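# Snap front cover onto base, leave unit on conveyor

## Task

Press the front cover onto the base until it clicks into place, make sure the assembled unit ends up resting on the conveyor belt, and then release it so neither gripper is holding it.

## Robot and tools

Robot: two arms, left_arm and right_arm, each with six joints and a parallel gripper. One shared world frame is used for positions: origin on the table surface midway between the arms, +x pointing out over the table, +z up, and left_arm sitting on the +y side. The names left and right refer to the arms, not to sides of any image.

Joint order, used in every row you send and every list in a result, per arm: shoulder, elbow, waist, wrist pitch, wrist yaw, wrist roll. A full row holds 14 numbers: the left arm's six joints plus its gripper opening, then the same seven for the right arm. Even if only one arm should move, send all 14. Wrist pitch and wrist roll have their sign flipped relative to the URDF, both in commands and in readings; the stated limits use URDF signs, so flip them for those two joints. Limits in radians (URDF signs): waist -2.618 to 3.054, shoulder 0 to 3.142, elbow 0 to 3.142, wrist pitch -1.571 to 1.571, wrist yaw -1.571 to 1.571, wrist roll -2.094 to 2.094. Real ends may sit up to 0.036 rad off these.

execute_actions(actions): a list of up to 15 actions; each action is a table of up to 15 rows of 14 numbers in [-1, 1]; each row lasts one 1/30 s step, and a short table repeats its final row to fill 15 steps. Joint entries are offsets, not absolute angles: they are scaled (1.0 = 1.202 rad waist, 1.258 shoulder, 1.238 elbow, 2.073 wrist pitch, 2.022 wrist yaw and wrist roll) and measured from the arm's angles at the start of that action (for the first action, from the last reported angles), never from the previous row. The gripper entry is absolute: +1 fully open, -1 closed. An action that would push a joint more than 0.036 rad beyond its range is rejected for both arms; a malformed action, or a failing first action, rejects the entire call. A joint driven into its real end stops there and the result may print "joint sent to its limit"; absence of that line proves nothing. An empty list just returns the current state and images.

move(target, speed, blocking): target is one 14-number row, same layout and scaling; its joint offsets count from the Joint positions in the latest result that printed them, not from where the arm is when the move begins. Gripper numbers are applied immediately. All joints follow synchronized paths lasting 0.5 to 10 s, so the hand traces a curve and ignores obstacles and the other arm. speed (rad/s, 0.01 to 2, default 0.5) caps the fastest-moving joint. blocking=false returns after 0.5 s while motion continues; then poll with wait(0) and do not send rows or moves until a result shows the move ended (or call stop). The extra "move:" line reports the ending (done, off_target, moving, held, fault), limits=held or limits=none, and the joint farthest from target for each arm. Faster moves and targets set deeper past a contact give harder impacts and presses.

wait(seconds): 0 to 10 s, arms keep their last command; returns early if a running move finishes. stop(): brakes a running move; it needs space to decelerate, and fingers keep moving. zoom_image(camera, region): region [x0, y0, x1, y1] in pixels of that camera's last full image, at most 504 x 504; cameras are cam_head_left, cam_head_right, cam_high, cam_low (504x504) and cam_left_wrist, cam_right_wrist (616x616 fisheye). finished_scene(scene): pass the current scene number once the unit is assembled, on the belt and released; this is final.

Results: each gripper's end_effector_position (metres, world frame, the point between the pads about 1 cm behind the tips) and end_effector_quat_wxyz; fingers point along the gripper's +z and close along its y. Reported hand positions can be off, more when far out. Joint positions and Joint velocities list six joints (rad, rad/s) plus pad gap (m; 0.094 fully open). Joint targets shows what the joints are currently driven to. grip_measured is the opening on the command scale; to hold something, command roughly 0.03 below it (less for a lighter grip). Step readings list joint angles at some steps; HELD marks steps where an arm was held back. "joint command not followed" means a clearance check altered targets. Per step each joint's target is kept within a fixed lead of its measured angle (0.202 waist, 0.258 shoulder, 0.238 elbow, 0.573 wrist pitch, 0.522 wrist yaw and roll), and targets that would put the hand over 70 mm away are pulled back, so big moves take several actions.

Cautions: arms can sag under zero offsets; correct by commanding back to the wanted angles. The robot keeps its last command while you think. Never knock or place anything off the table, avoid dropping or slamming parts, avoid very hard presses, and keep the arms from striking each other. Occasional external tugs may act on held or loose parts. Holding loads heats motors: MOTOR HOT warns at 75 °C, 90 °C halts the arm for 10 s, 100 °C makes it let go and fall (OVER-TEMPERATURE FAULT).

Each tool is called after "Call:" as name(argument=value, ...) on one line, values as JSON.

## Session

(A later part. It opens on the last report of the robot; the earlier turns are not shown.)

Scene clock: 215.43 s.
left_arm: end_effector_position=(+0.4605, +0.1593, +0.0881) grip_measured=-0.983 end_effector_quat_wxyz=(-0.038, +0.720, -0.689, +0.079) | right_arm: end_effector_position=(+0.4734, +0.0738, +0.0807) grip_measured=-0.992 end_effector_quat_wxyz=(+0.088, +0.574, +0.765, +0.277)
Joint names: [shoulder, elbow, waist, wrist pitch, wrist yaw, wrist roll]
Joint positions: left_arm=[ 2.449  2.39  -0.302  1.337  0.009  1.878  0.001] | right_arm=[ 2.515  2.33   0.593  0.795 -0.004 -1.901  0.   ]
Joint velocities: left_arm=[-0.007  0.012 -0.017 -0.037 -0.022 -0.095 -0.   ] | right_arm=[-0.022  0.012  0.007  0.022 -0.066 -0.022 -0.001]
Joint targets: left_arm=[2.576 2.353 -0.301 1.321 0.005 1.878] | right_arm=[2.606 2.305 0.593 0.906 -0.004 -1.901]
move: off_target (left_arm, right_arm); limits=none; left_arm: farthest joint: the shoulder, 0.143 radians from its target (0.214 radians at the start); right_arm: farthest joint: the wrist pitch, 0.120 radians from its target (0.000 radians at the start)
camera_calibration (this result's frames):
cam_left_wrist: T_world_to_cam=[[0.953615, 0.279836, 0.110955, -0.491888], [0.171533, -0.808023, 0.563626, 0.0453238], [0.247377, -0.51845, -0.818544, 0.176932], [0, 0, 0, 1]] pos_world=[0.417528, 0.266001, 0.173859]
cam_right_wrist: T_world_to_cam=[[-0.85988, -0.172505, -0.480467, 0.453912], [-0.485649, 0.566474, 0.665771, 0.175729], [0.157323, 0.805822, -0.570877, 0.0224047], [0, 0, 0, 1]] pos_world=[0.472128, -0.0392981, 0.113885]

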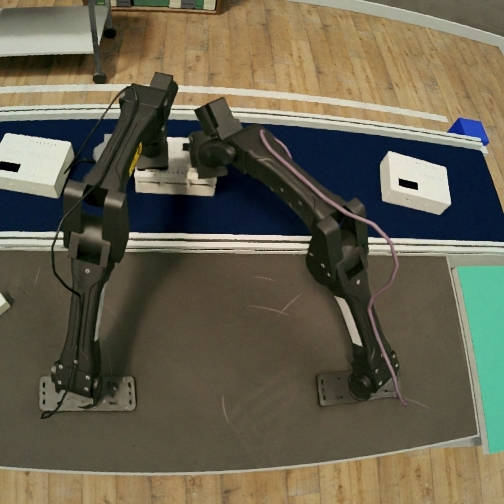

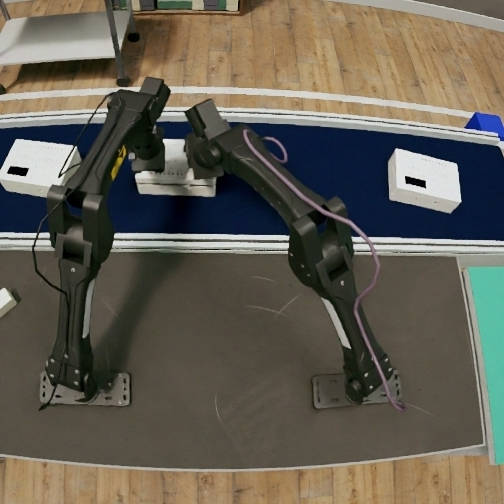

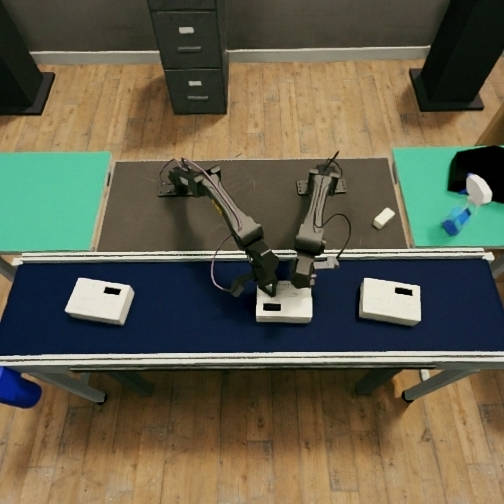

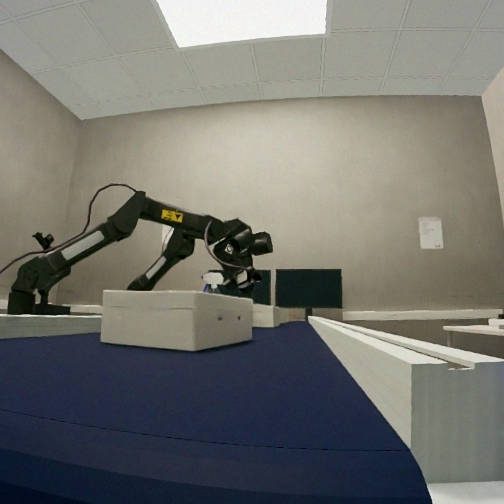

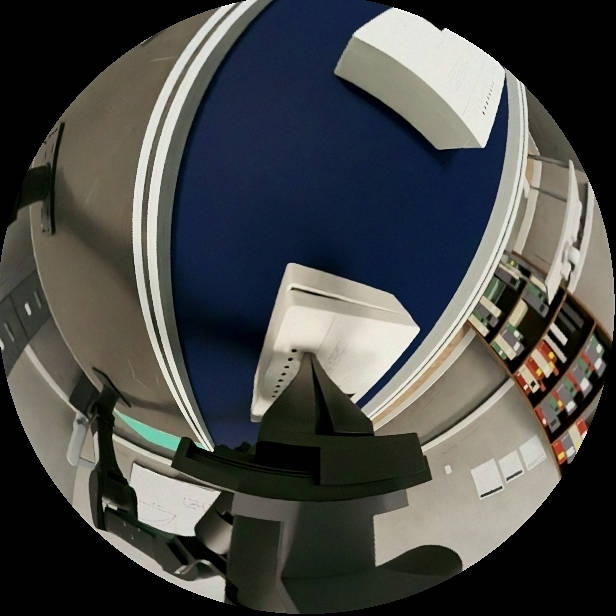

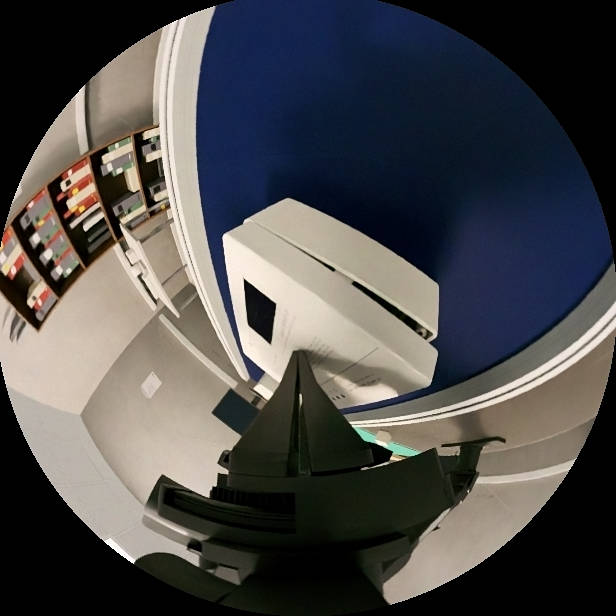

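Call:
move(target=[-0.08,0,0,0.02,0,0,-1,-0.08,0,0,0.02,0,0,-1])

Call:
zoom_image(camera="cam_head_right", region=[100,110,260,230])

Call:
zoom_image(camera="cam_low", region=[210,260,330,350])

Scene clock: 237.90 s.
left_arm: end_effector_position=(+0.4565, +0.1604, +0.1296) grip_measured=-0.983 end_effector_quat_wxyz=(-0.054, +0.717, -0.686, +0.107) | right_arm: end_effector_position=(+0.4712, +0.0723, +0.1411) grip_measured=-0.992 end_effector_quat_wxyz=(+0.101, +0.566, +0.755, +0.316)
Joint names: [shoulder, elbow, waist, wrist pitch, wrist yaw, wrist roll]
Joint positions: left_arm=[ 2.363  2.392 -0.302  1.359  0.009  1.878  0.001] | right_arm=[ 2.411  2.33   0.593  0.814 -0.004 -1.901  0.   ]
Joint velocities: left_arm=[-0.007  0.012 -0.012 -0.022 -0.007  0.007 -0.001] | right_arm=[-0.002 -0.002 -0.002 -0.037  0.007  0.037 -0.001]
Joint targets: left_arm=[2.348 2.390 -0.302 1.379 0.009 1.878] | right_arm=[2.414 2.330 0.593 0.837 -0.004 -1.901]
move: off_target (right_arm); limits=none; left_arm: farthest joint: the wrist pitch, 0.019 radians from its target (0.041 radians at the start); right_arm: farthest joint: the wrist pitch, 0.023 radians from its target (0.041 radians at the start)
camera_calibration (this result's frames):
cam_left_wrist: T_world_to_cam=[[0.944824, 0.282192, 0.166359, -0.496574], [0.135059, -0.798246, 0.586995, 0.0354949], [0.298441, -0.532138, -0.792314, 0.187948], [0, 0, 0, 1]] pos_world=[0.40829, 0.268477, 0.210688]
cam_right_wrist: T_world_to_cam=[[-0.823443, -0.146853, -0.548065, 0.471272], [-0.532515, 0.533481, 0.657135, 0.161], [0.19588, 0.832966, -0.517493, 0.030843], [0, 0, 0, 1]] pos_world=[0.467759, -0.0423737, 0.16845]

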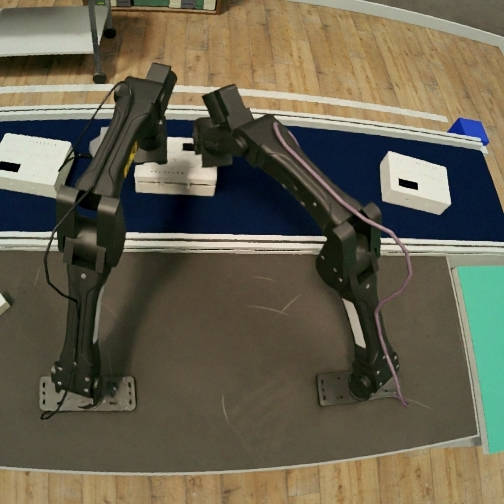

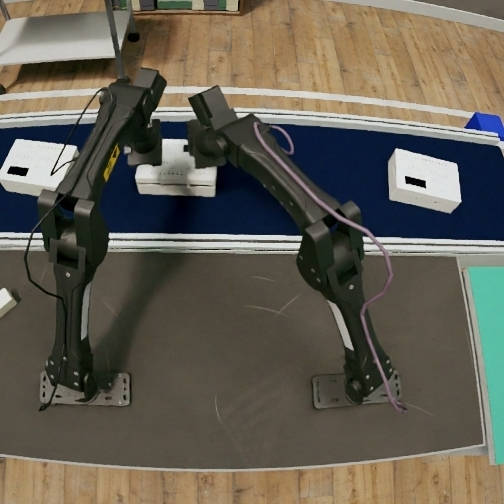

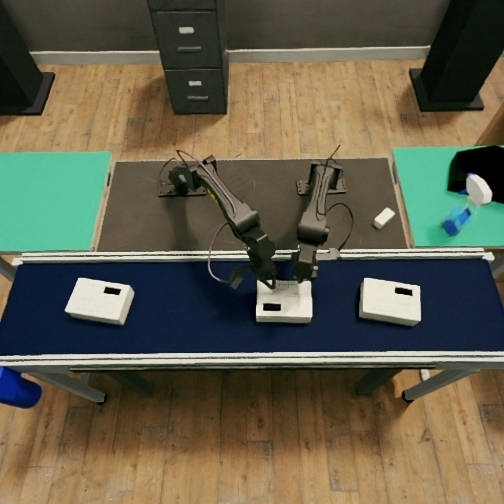

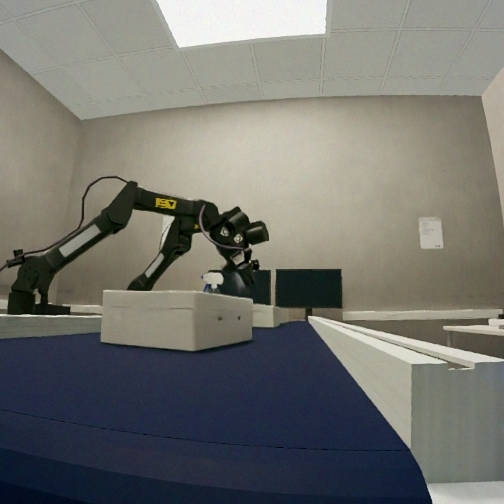

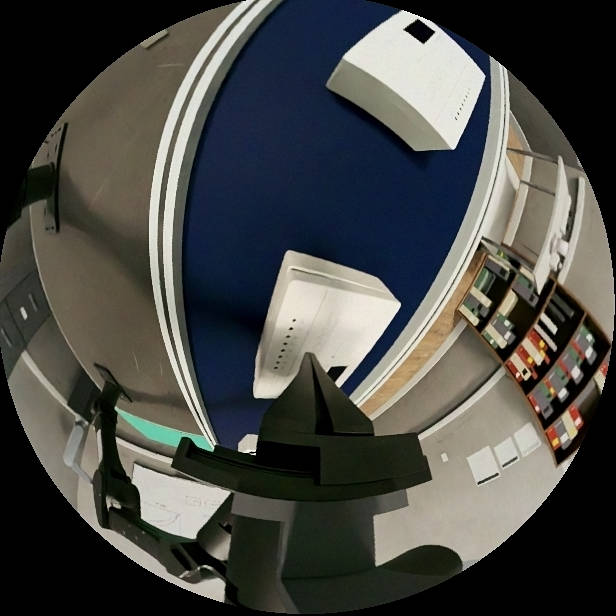

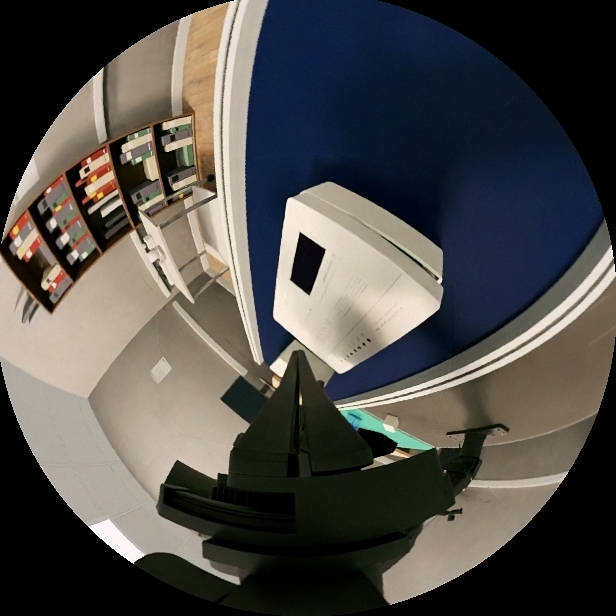

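Region (100, 110, 260, 230) of cam_head_right's 504x504 image, scaled by 3.150, with more detail than that image has; it fills the top 378 rows of this view, and the rest is white.

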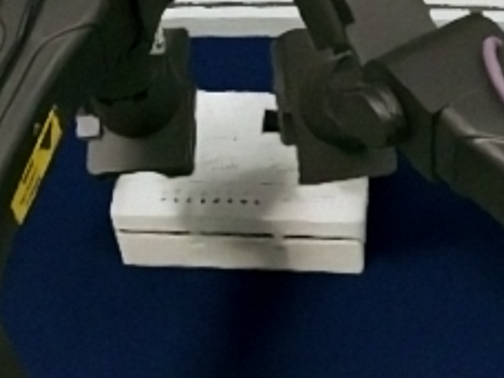

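Region (210, 260, 330, 350) of cam_low's 504x504 image, scaled by 4.200, with more detail than that image has; it fills the top 378 rows of this view, and the rest is white.

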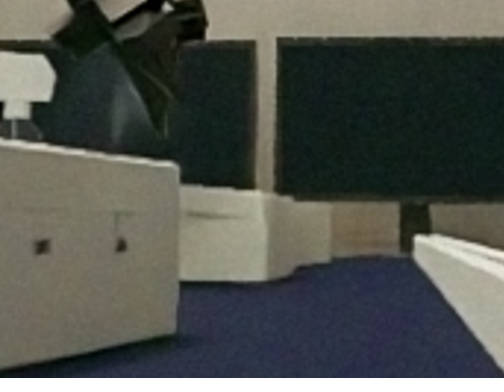

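Call:
move(target=[0,0,-0.03,0.06,0,0,-1,0,0,0.02,0.1,0,0,-1])

Call:
move(target=[0.2,-0.04,0,0,0,0,-1,0.17,-0.04,0,0.05,0,0,-1], speed=0.15)

Call:
zoom_image(camera="cam_head_right", region=[100,110,260,230])

Scene clock: 252.70 s.
left_arm: end_effector_position=(+0.4279, +0.1523, +0.1248) grip_measured=-0.983 end_effector_quat_wxyz=(-0.028, +0.710, -0.701, +0.062) | right_arm: end_effector_position=(+0.4341, +0.0590, +0.1160) grip_measured=-0.992 end_effector_quat_wxyz=(+0.072, +0.575, +0.781, +0.234)
Joint names: [shoulder, elbow, waist, wrist pitch, wrist yaw, wrist roll]
Joint positions: left_arm=[ 2.363  2.392 -0.333  1.463  0.009  1.878  0.001] | right_arm=[ 2.411  2.33   0.611  0.996 -0.004 -1.901  0.   ]
Joint velocities: left_arm=[-0.012 -0.007  0.012  0.007  0.037  0.022 -0.001] | right_arm=[-0.002  0.017  0.002  0.081  0.007 -0.022  0.001]
Joint targets: left_arm=[2.363 2.392 -0.337 1.484 0.009 1.878] | right_arm=[2.411 2.330 0.617 1.021 -0.004 -1.901]
move: off_target (left_arm, right_arm); limits=none; left_arm: farthest joint: the wrist pitch, 0.021 radians from its target (0.124 radians at the start); right_arm: farthest joint: the wrist pitch, 0.025 radians from its target (0.207 radians at the start)
camera_calibration (this result's frames):
cam_left_wrist: T_world_to_cam=[[0.96536, 0.248829, 0.0785092, -0.459187], [0.166495, -0.819127, 0.548918, 0.0302693], [0.200896, -0.516832, -0.832181, 0.232793], [0, 0, 0, 1]] pos_world=[0.391474, 0.259368, 0.213161]
cam_right_wrist: T_world_to_cam=[[-0.890886, -0.212926, -0.401229, 0.441221], [-0.443878, 0.595587, 0.669514, 0.121227], [0.0964101, 0.774557, -0.625114, 0.0953474], [0, 0, 0, 1]] pos_world=[0.437695, -0.052106, 0.15547]

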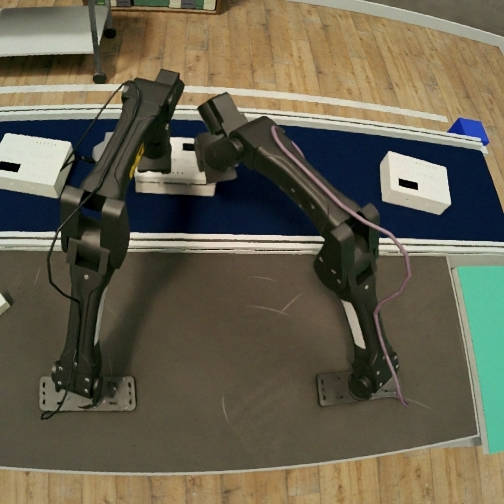

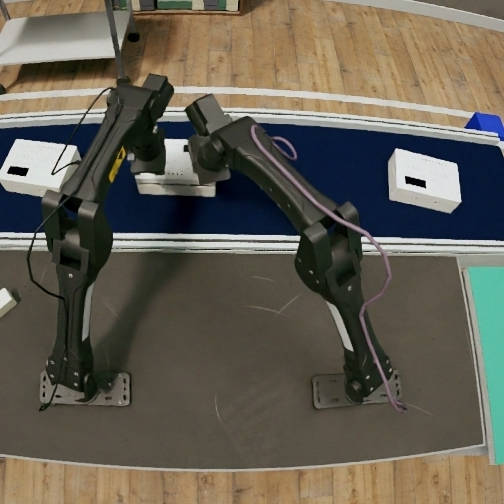

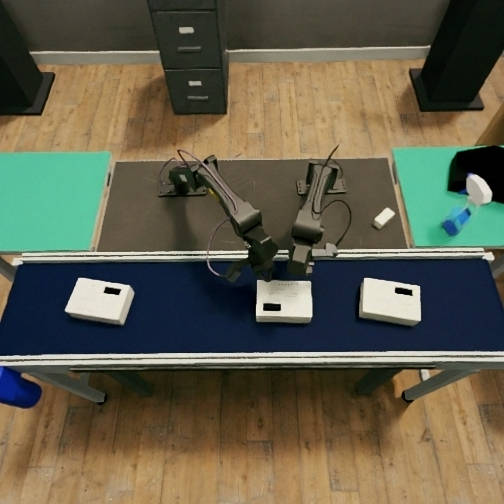

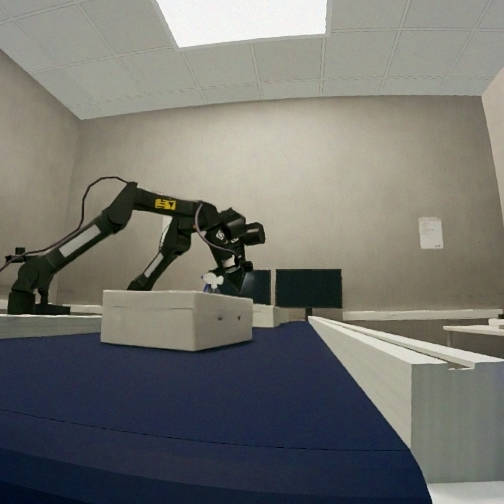

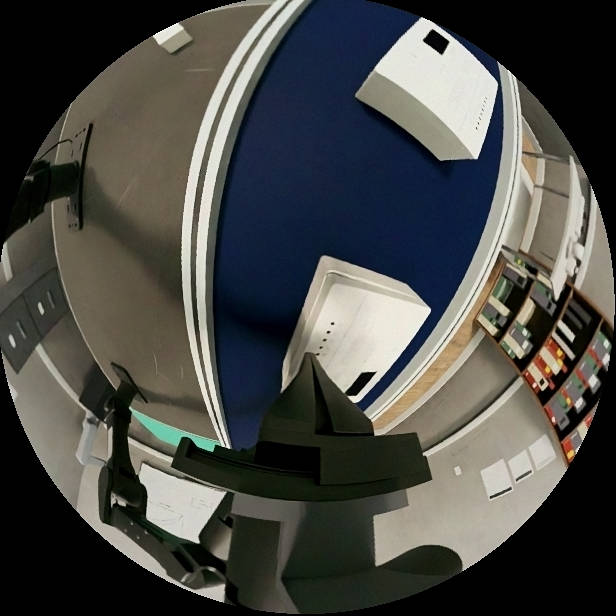

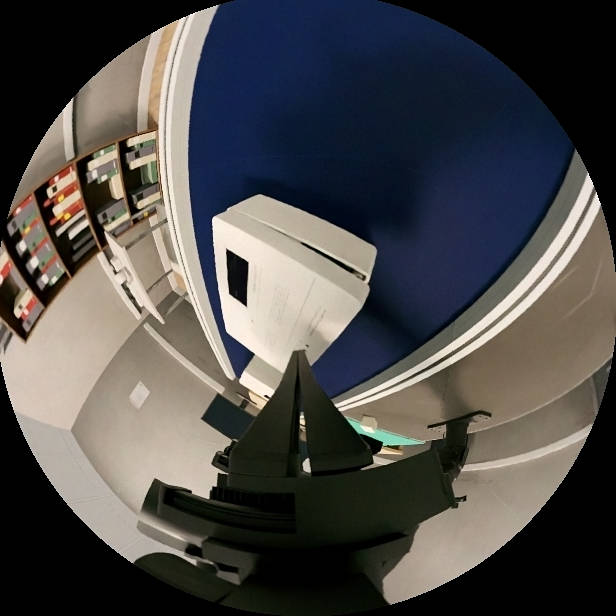

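Scene clock: 254.63 s.
left_arm: end_effector_position=(+0.4035, +0.1581, +0.0222) grip_measured=-0.984 end_effector_quat_wxyz=(+0.039, +0.709, -0.702, -0.058) | right_arm: end_effector_position=(+0.4381, +0.0625, +0.0844) grip_measured=-0.992 end_effector_quat_wxyz=(+0.065, +0.577, +0.784, +0.219)
Joint names: [shoulder, elbow, waist, wrist pitch, wrist yaw, wrist roll]
Joint positions: left_arm=[ 2.572  2.36  -0.334  1.498  0.016  1.873  0.001] | right_arm=[ 2.473  2.33   0.611  0.967 -0.007 -1.901  0.   ]
Joint velocities: left_arm=[ 0.002 -0.007 -0.002  0.037  0.022  0.022 -0.001] | right_arm=[ 0.002  0.012 -0.007  0.007 -0.007  0.081 -0.001]
Joint targets: left_arm=[2.615 2.343 -0.333 1.463 0.009 1.878] | right_arm=[2.572 2.298 0.611 1.054 -0.005 -1.901]
move: off_target (left_arm, right_arm); limits=none; left_arm: farthest joint: the shoulder, 0.043 radians from its target (0.251 radians at the start); right_arm: farthest joint: the shoulder, 0.152 radians from its target (0.214 radians at the start)
camera_calibration (this result's frames):
cam_left_wrist: T_world_to_cam=[[0.955984, 0.245922, -0.160051, -0.419488], [0.291636, -0.85639, 0.42608, 0.0534674], [-0.0322834, -0.454003, -0.890415, 0.240676], [0, 0, 0, 1]] pos_world=[0.393201, 0.258218, 0.124381]
cam_right_wrist: T_world_to_cam=[[-0.901445, -0.220827, -0.372335, 0.435442], [-0.42589, 0.606494, 0.671403, 0.133345], [0.0775549, 0.763807, -0.640769, 0.0826777], [0, 0, 0, 1]] pos_world=[0.442905, -0.0478658, 0.125579]

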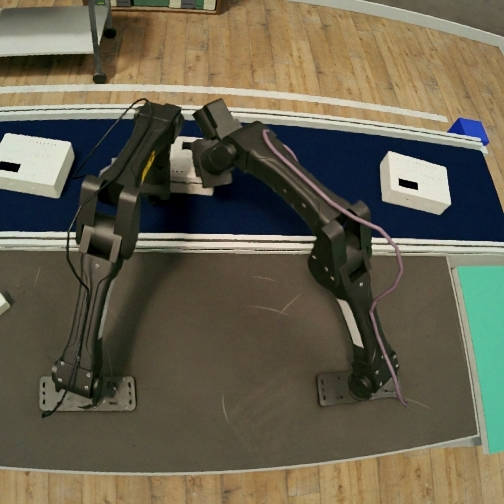

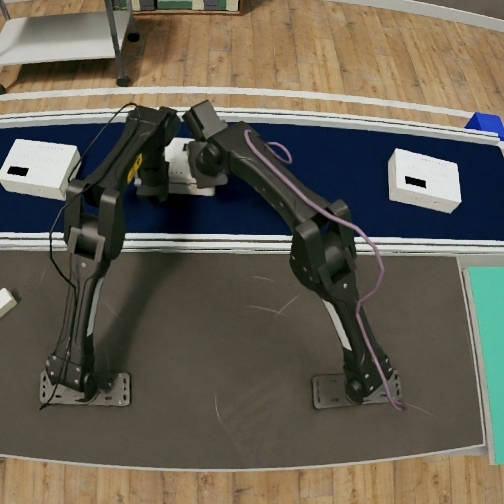

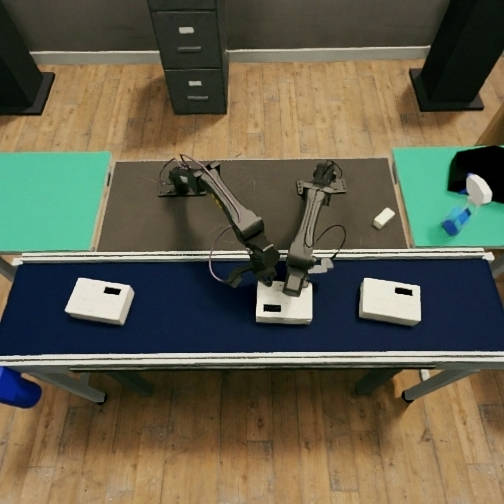

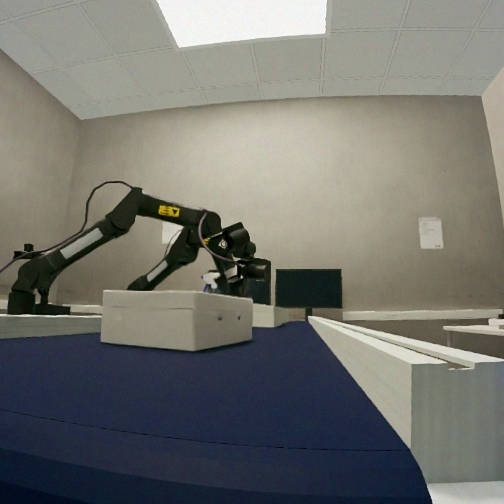

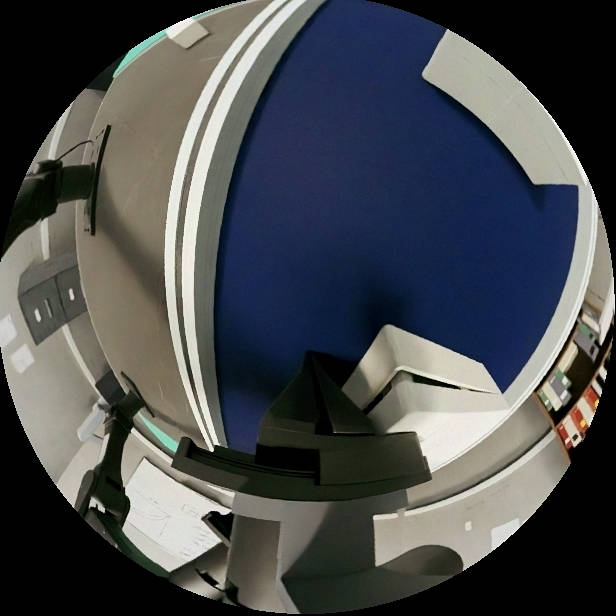

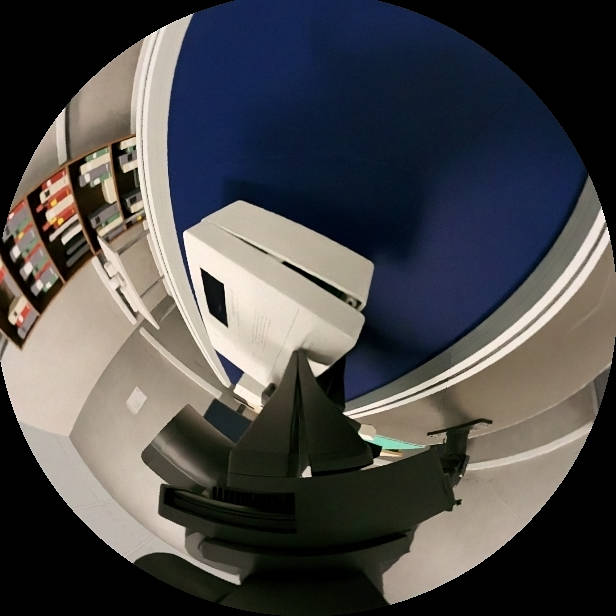

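Region (100, 110, 260, 230) of cam_head_right's 504x504 image, scaled by 3.150, with more detail than that image has; it fills the top 378 rows of this view, and the rest is white.

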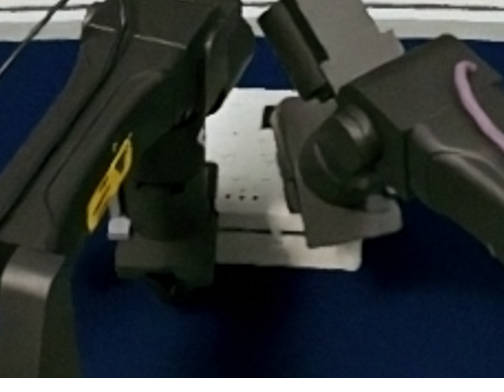

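Call:
move(target=[-0.105,0,0,0,0,0,-1,0.04,0,0,0.02,0,0,-1], speed=0.2)

Call:
move(target=[0,0.03,0,-0.08,0,0,-1,0.05,0,0,0.02,0,0,-1], speed=0.1)

Call:
zoom_image(camera="cam_right_wrist", region=[170,180,410,380])

Call:
zoom_image(camera="cam_left_wrist", region=[280,240,520,440])

Scene clock: 261.23 s.
left_arm: end_effector_position=(+0.4111, +0.1557, +0.0712) grip_measured=-0.984 end_effector_quat_wxyz=(+0.014, +0.710, -0.704, -0.009) | right_arm: end_effector_position=(+0.4397, +0.0637, +0.0867) grip_measured=-0.992 end_effector_quat_wxyz=(+0.067, +0.576, +0.783, +0.224)
Joint names: [shoulder, elbow, waist, wrist pitch, wrist yaw, wrist roll]
Joint positions: left_arm=[ 2.462  2.36  -0.334  1.498  0.016  1.872  0.001] | right_arm=[ 2.471  2.331  0.611  0.959 -0.007 -1.901  0.   ]
Joint velocities: left_arm=[ 0.007 -0.002 -0.002 -0.037 -0.007  0.095  0.   ] | right_arm=[-0.007 -0.022 -0.007 -0.066 -0.066  0.007 -0.001]
Joint targets: left_arm=[2.440 2.360 -0.334 1.498 0.015 1.873] | right_arm=[2.523 2.330 0.611 1.009 -0.007 -1.901]
move: off_target (left_arm, right_arm); limits=none; left_arm: farthest joint: the shoulder, 0.022 radians from its target (0.132 radians at the start); right_arm: farthest joint: the shoulder, 0.052 radians from its target (0.051 radians at the start)
camera_calibration (this result's frames):
cam_left_wrist: T_world_to_cam=[[0.968121, 0.241564, -0.0662506, -0.42935], [0.24306, -0.842054, 0.481526, 0.0421906], [0.0605327, -0.482278, -0.873924, 0.248564], [0, 0, 0, 1]] pos_world=[0.390361, 0.259119, 0.168465]
cam_right_wrist: T_world_to_cam=[[-0.898077, -0.218364, -0.381804, 0.437264], [-0.431887, 0.602109, 0.671519, 0.134678], [0.0832517, 0.767972, -0.63505, 0.0798184], [0, 0, 0, 1]] pos_world=[0.444218, -0.0469061, 0.127199]

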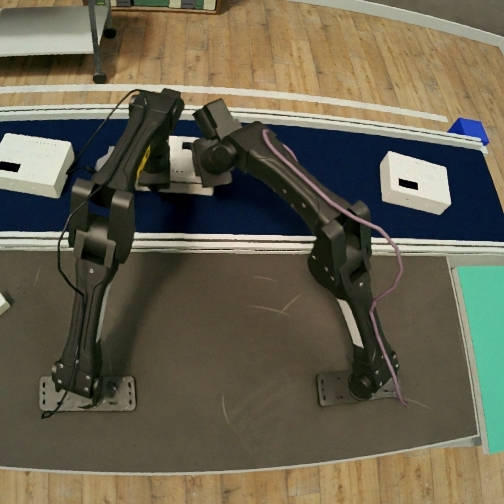

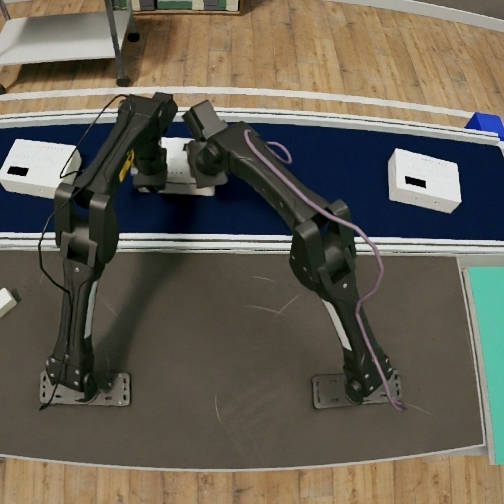

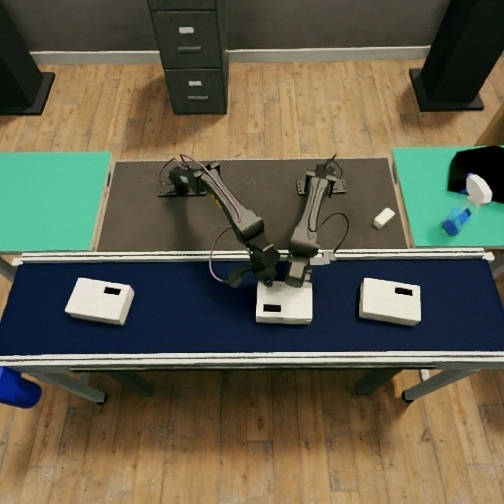

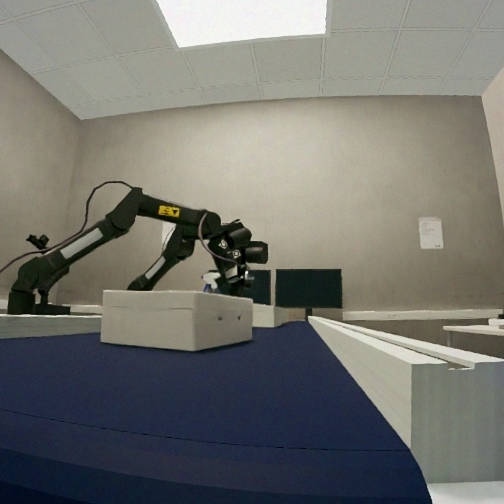

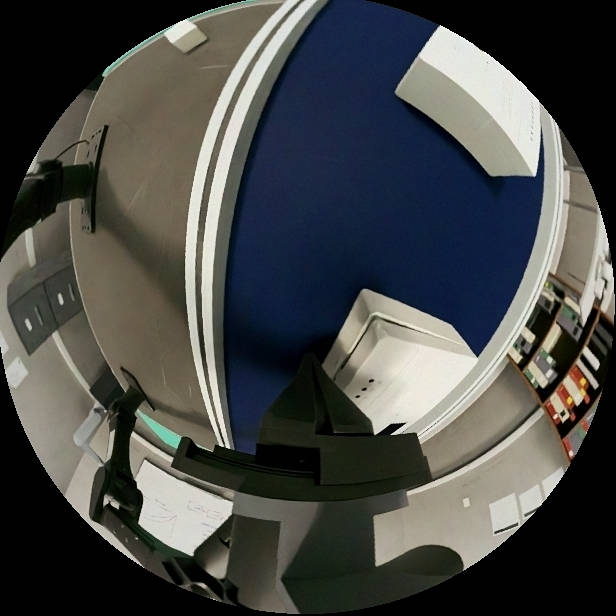

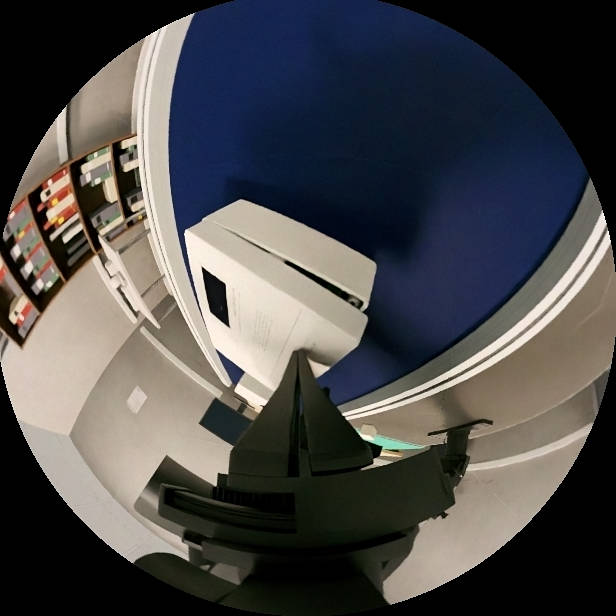

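Scene clock: 263.40 s.
left_arm: end_effector_position=(+0.4368, +0.1480, +0.0702) grip_measured=-0.984 end_effector_quat_wxyz=(-0.011, +0.709, -0.704, +0.038) | right_arm: end_effector_position=(+0.4433, +0.0664, +0.0858) grip_measured=-0.992 end_effector_quat_wxyz=(+0.069, +0.575, +0.782, +0.231)
Joint names: [shoulder, elbow, waist, wrist pitch, wrist yaw, wrist roll]
Joint positions: left_arm=[ 2.465  2.36  -0.334  1.389  0.016  1.872  0.001] | right_arm=[ 2.477  2.331  0.611  0.938 -0.007 -1.901  0.   ]
Joint velocities: left_arm=[ 0.012  0.012 -0.002 -0.007 -0.051  0.007  0.   ] | right_arm=[-0.002  0.007 -0.002 -0.007  0.007 -0.007 -0.   ]
Joint targets: left_arm=[2.462 2.398 -0.334 1.332 0.016 1.872] | right_arm=[2.534 2.331 0.611 1.001 -0.007 -1.901]
move: off_target (left_arm, right_arm); limits=none; left_arm: farthest joint: the wrist pitch, 0.057 radians from its target (0.166 radians at the start); right_arm: farthest joint: the wrist pitch, 0.062 radians from its target (0.041 radians at the start)
camera_calibration (this result's frames):
cam_left_wrist: T_world_to_cam=[[0.970244, 0.240921, 0.0241391, -0.459586], [0.192099, -0.826627, 0.528948, 0.046502], [0.147389, -0.508571, -0.848311, 0.20658], [0, 0, 0, 1]] pos_world=[0.406531, 0.254224, 0.161741]
cam_right_wrist: T_world_to_cam=[[-0.893294, -0.214867, -0.394788, 0.439485], [-0.440159, 0.596061, 0.671544, 0.139301], [0.0910248, 0.773656, -0.627034, 0.0724397], [0, 0, 0, 1]] pos_world=[0.447311, -0.0446445, 0.125378]

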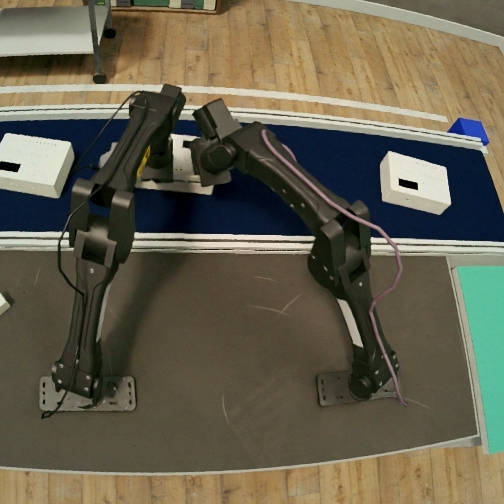

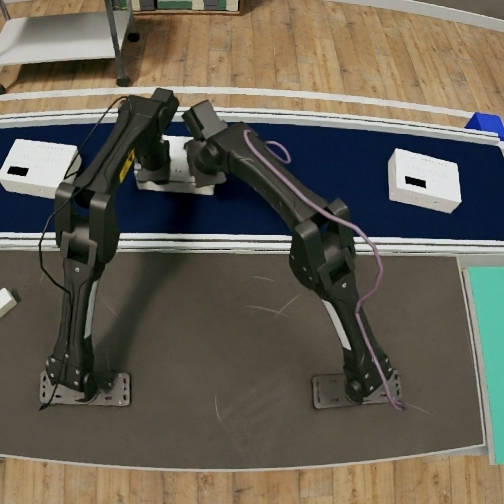

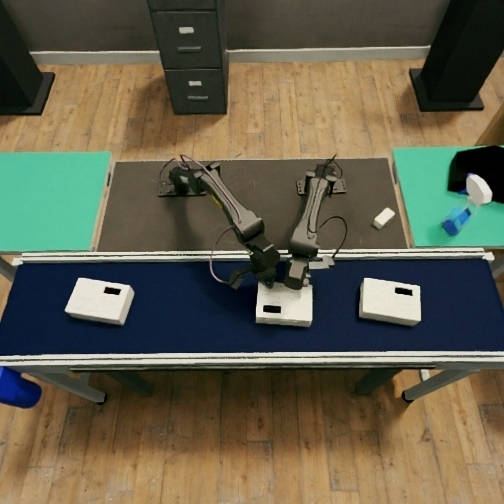

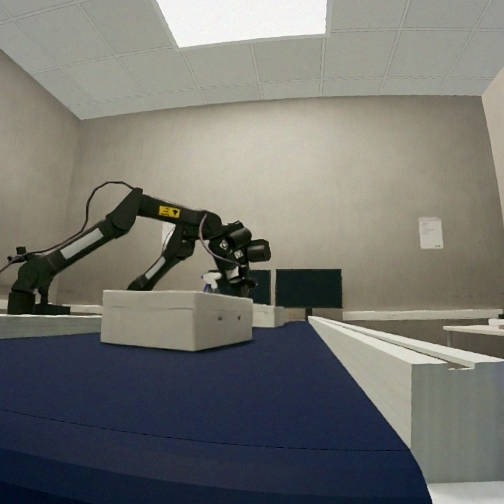

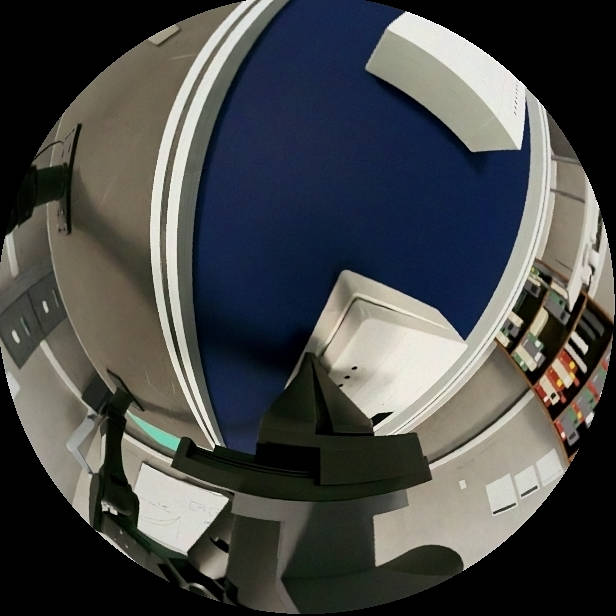

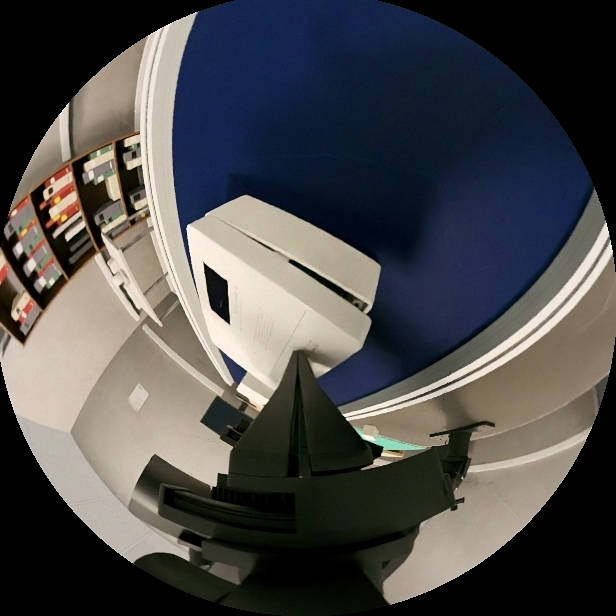

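Region (170, 180, 410, 380) of cam_right_wrist's 616x616 image, scaled by 2.100, with more detail than that image has.

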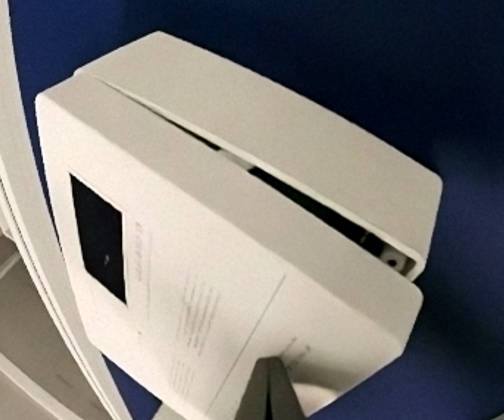

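Region (280, 240, 520, 440) of cam_left_wrist's 616x616 image, scaled by 2.100, with more detail than that image has.

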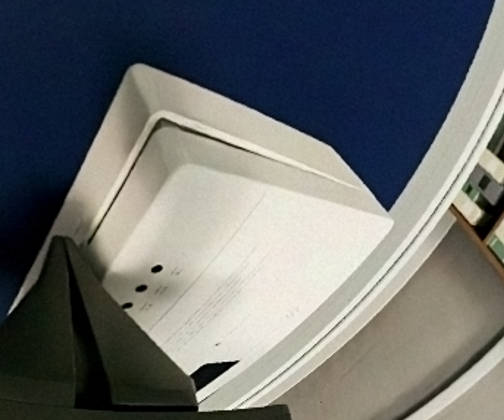

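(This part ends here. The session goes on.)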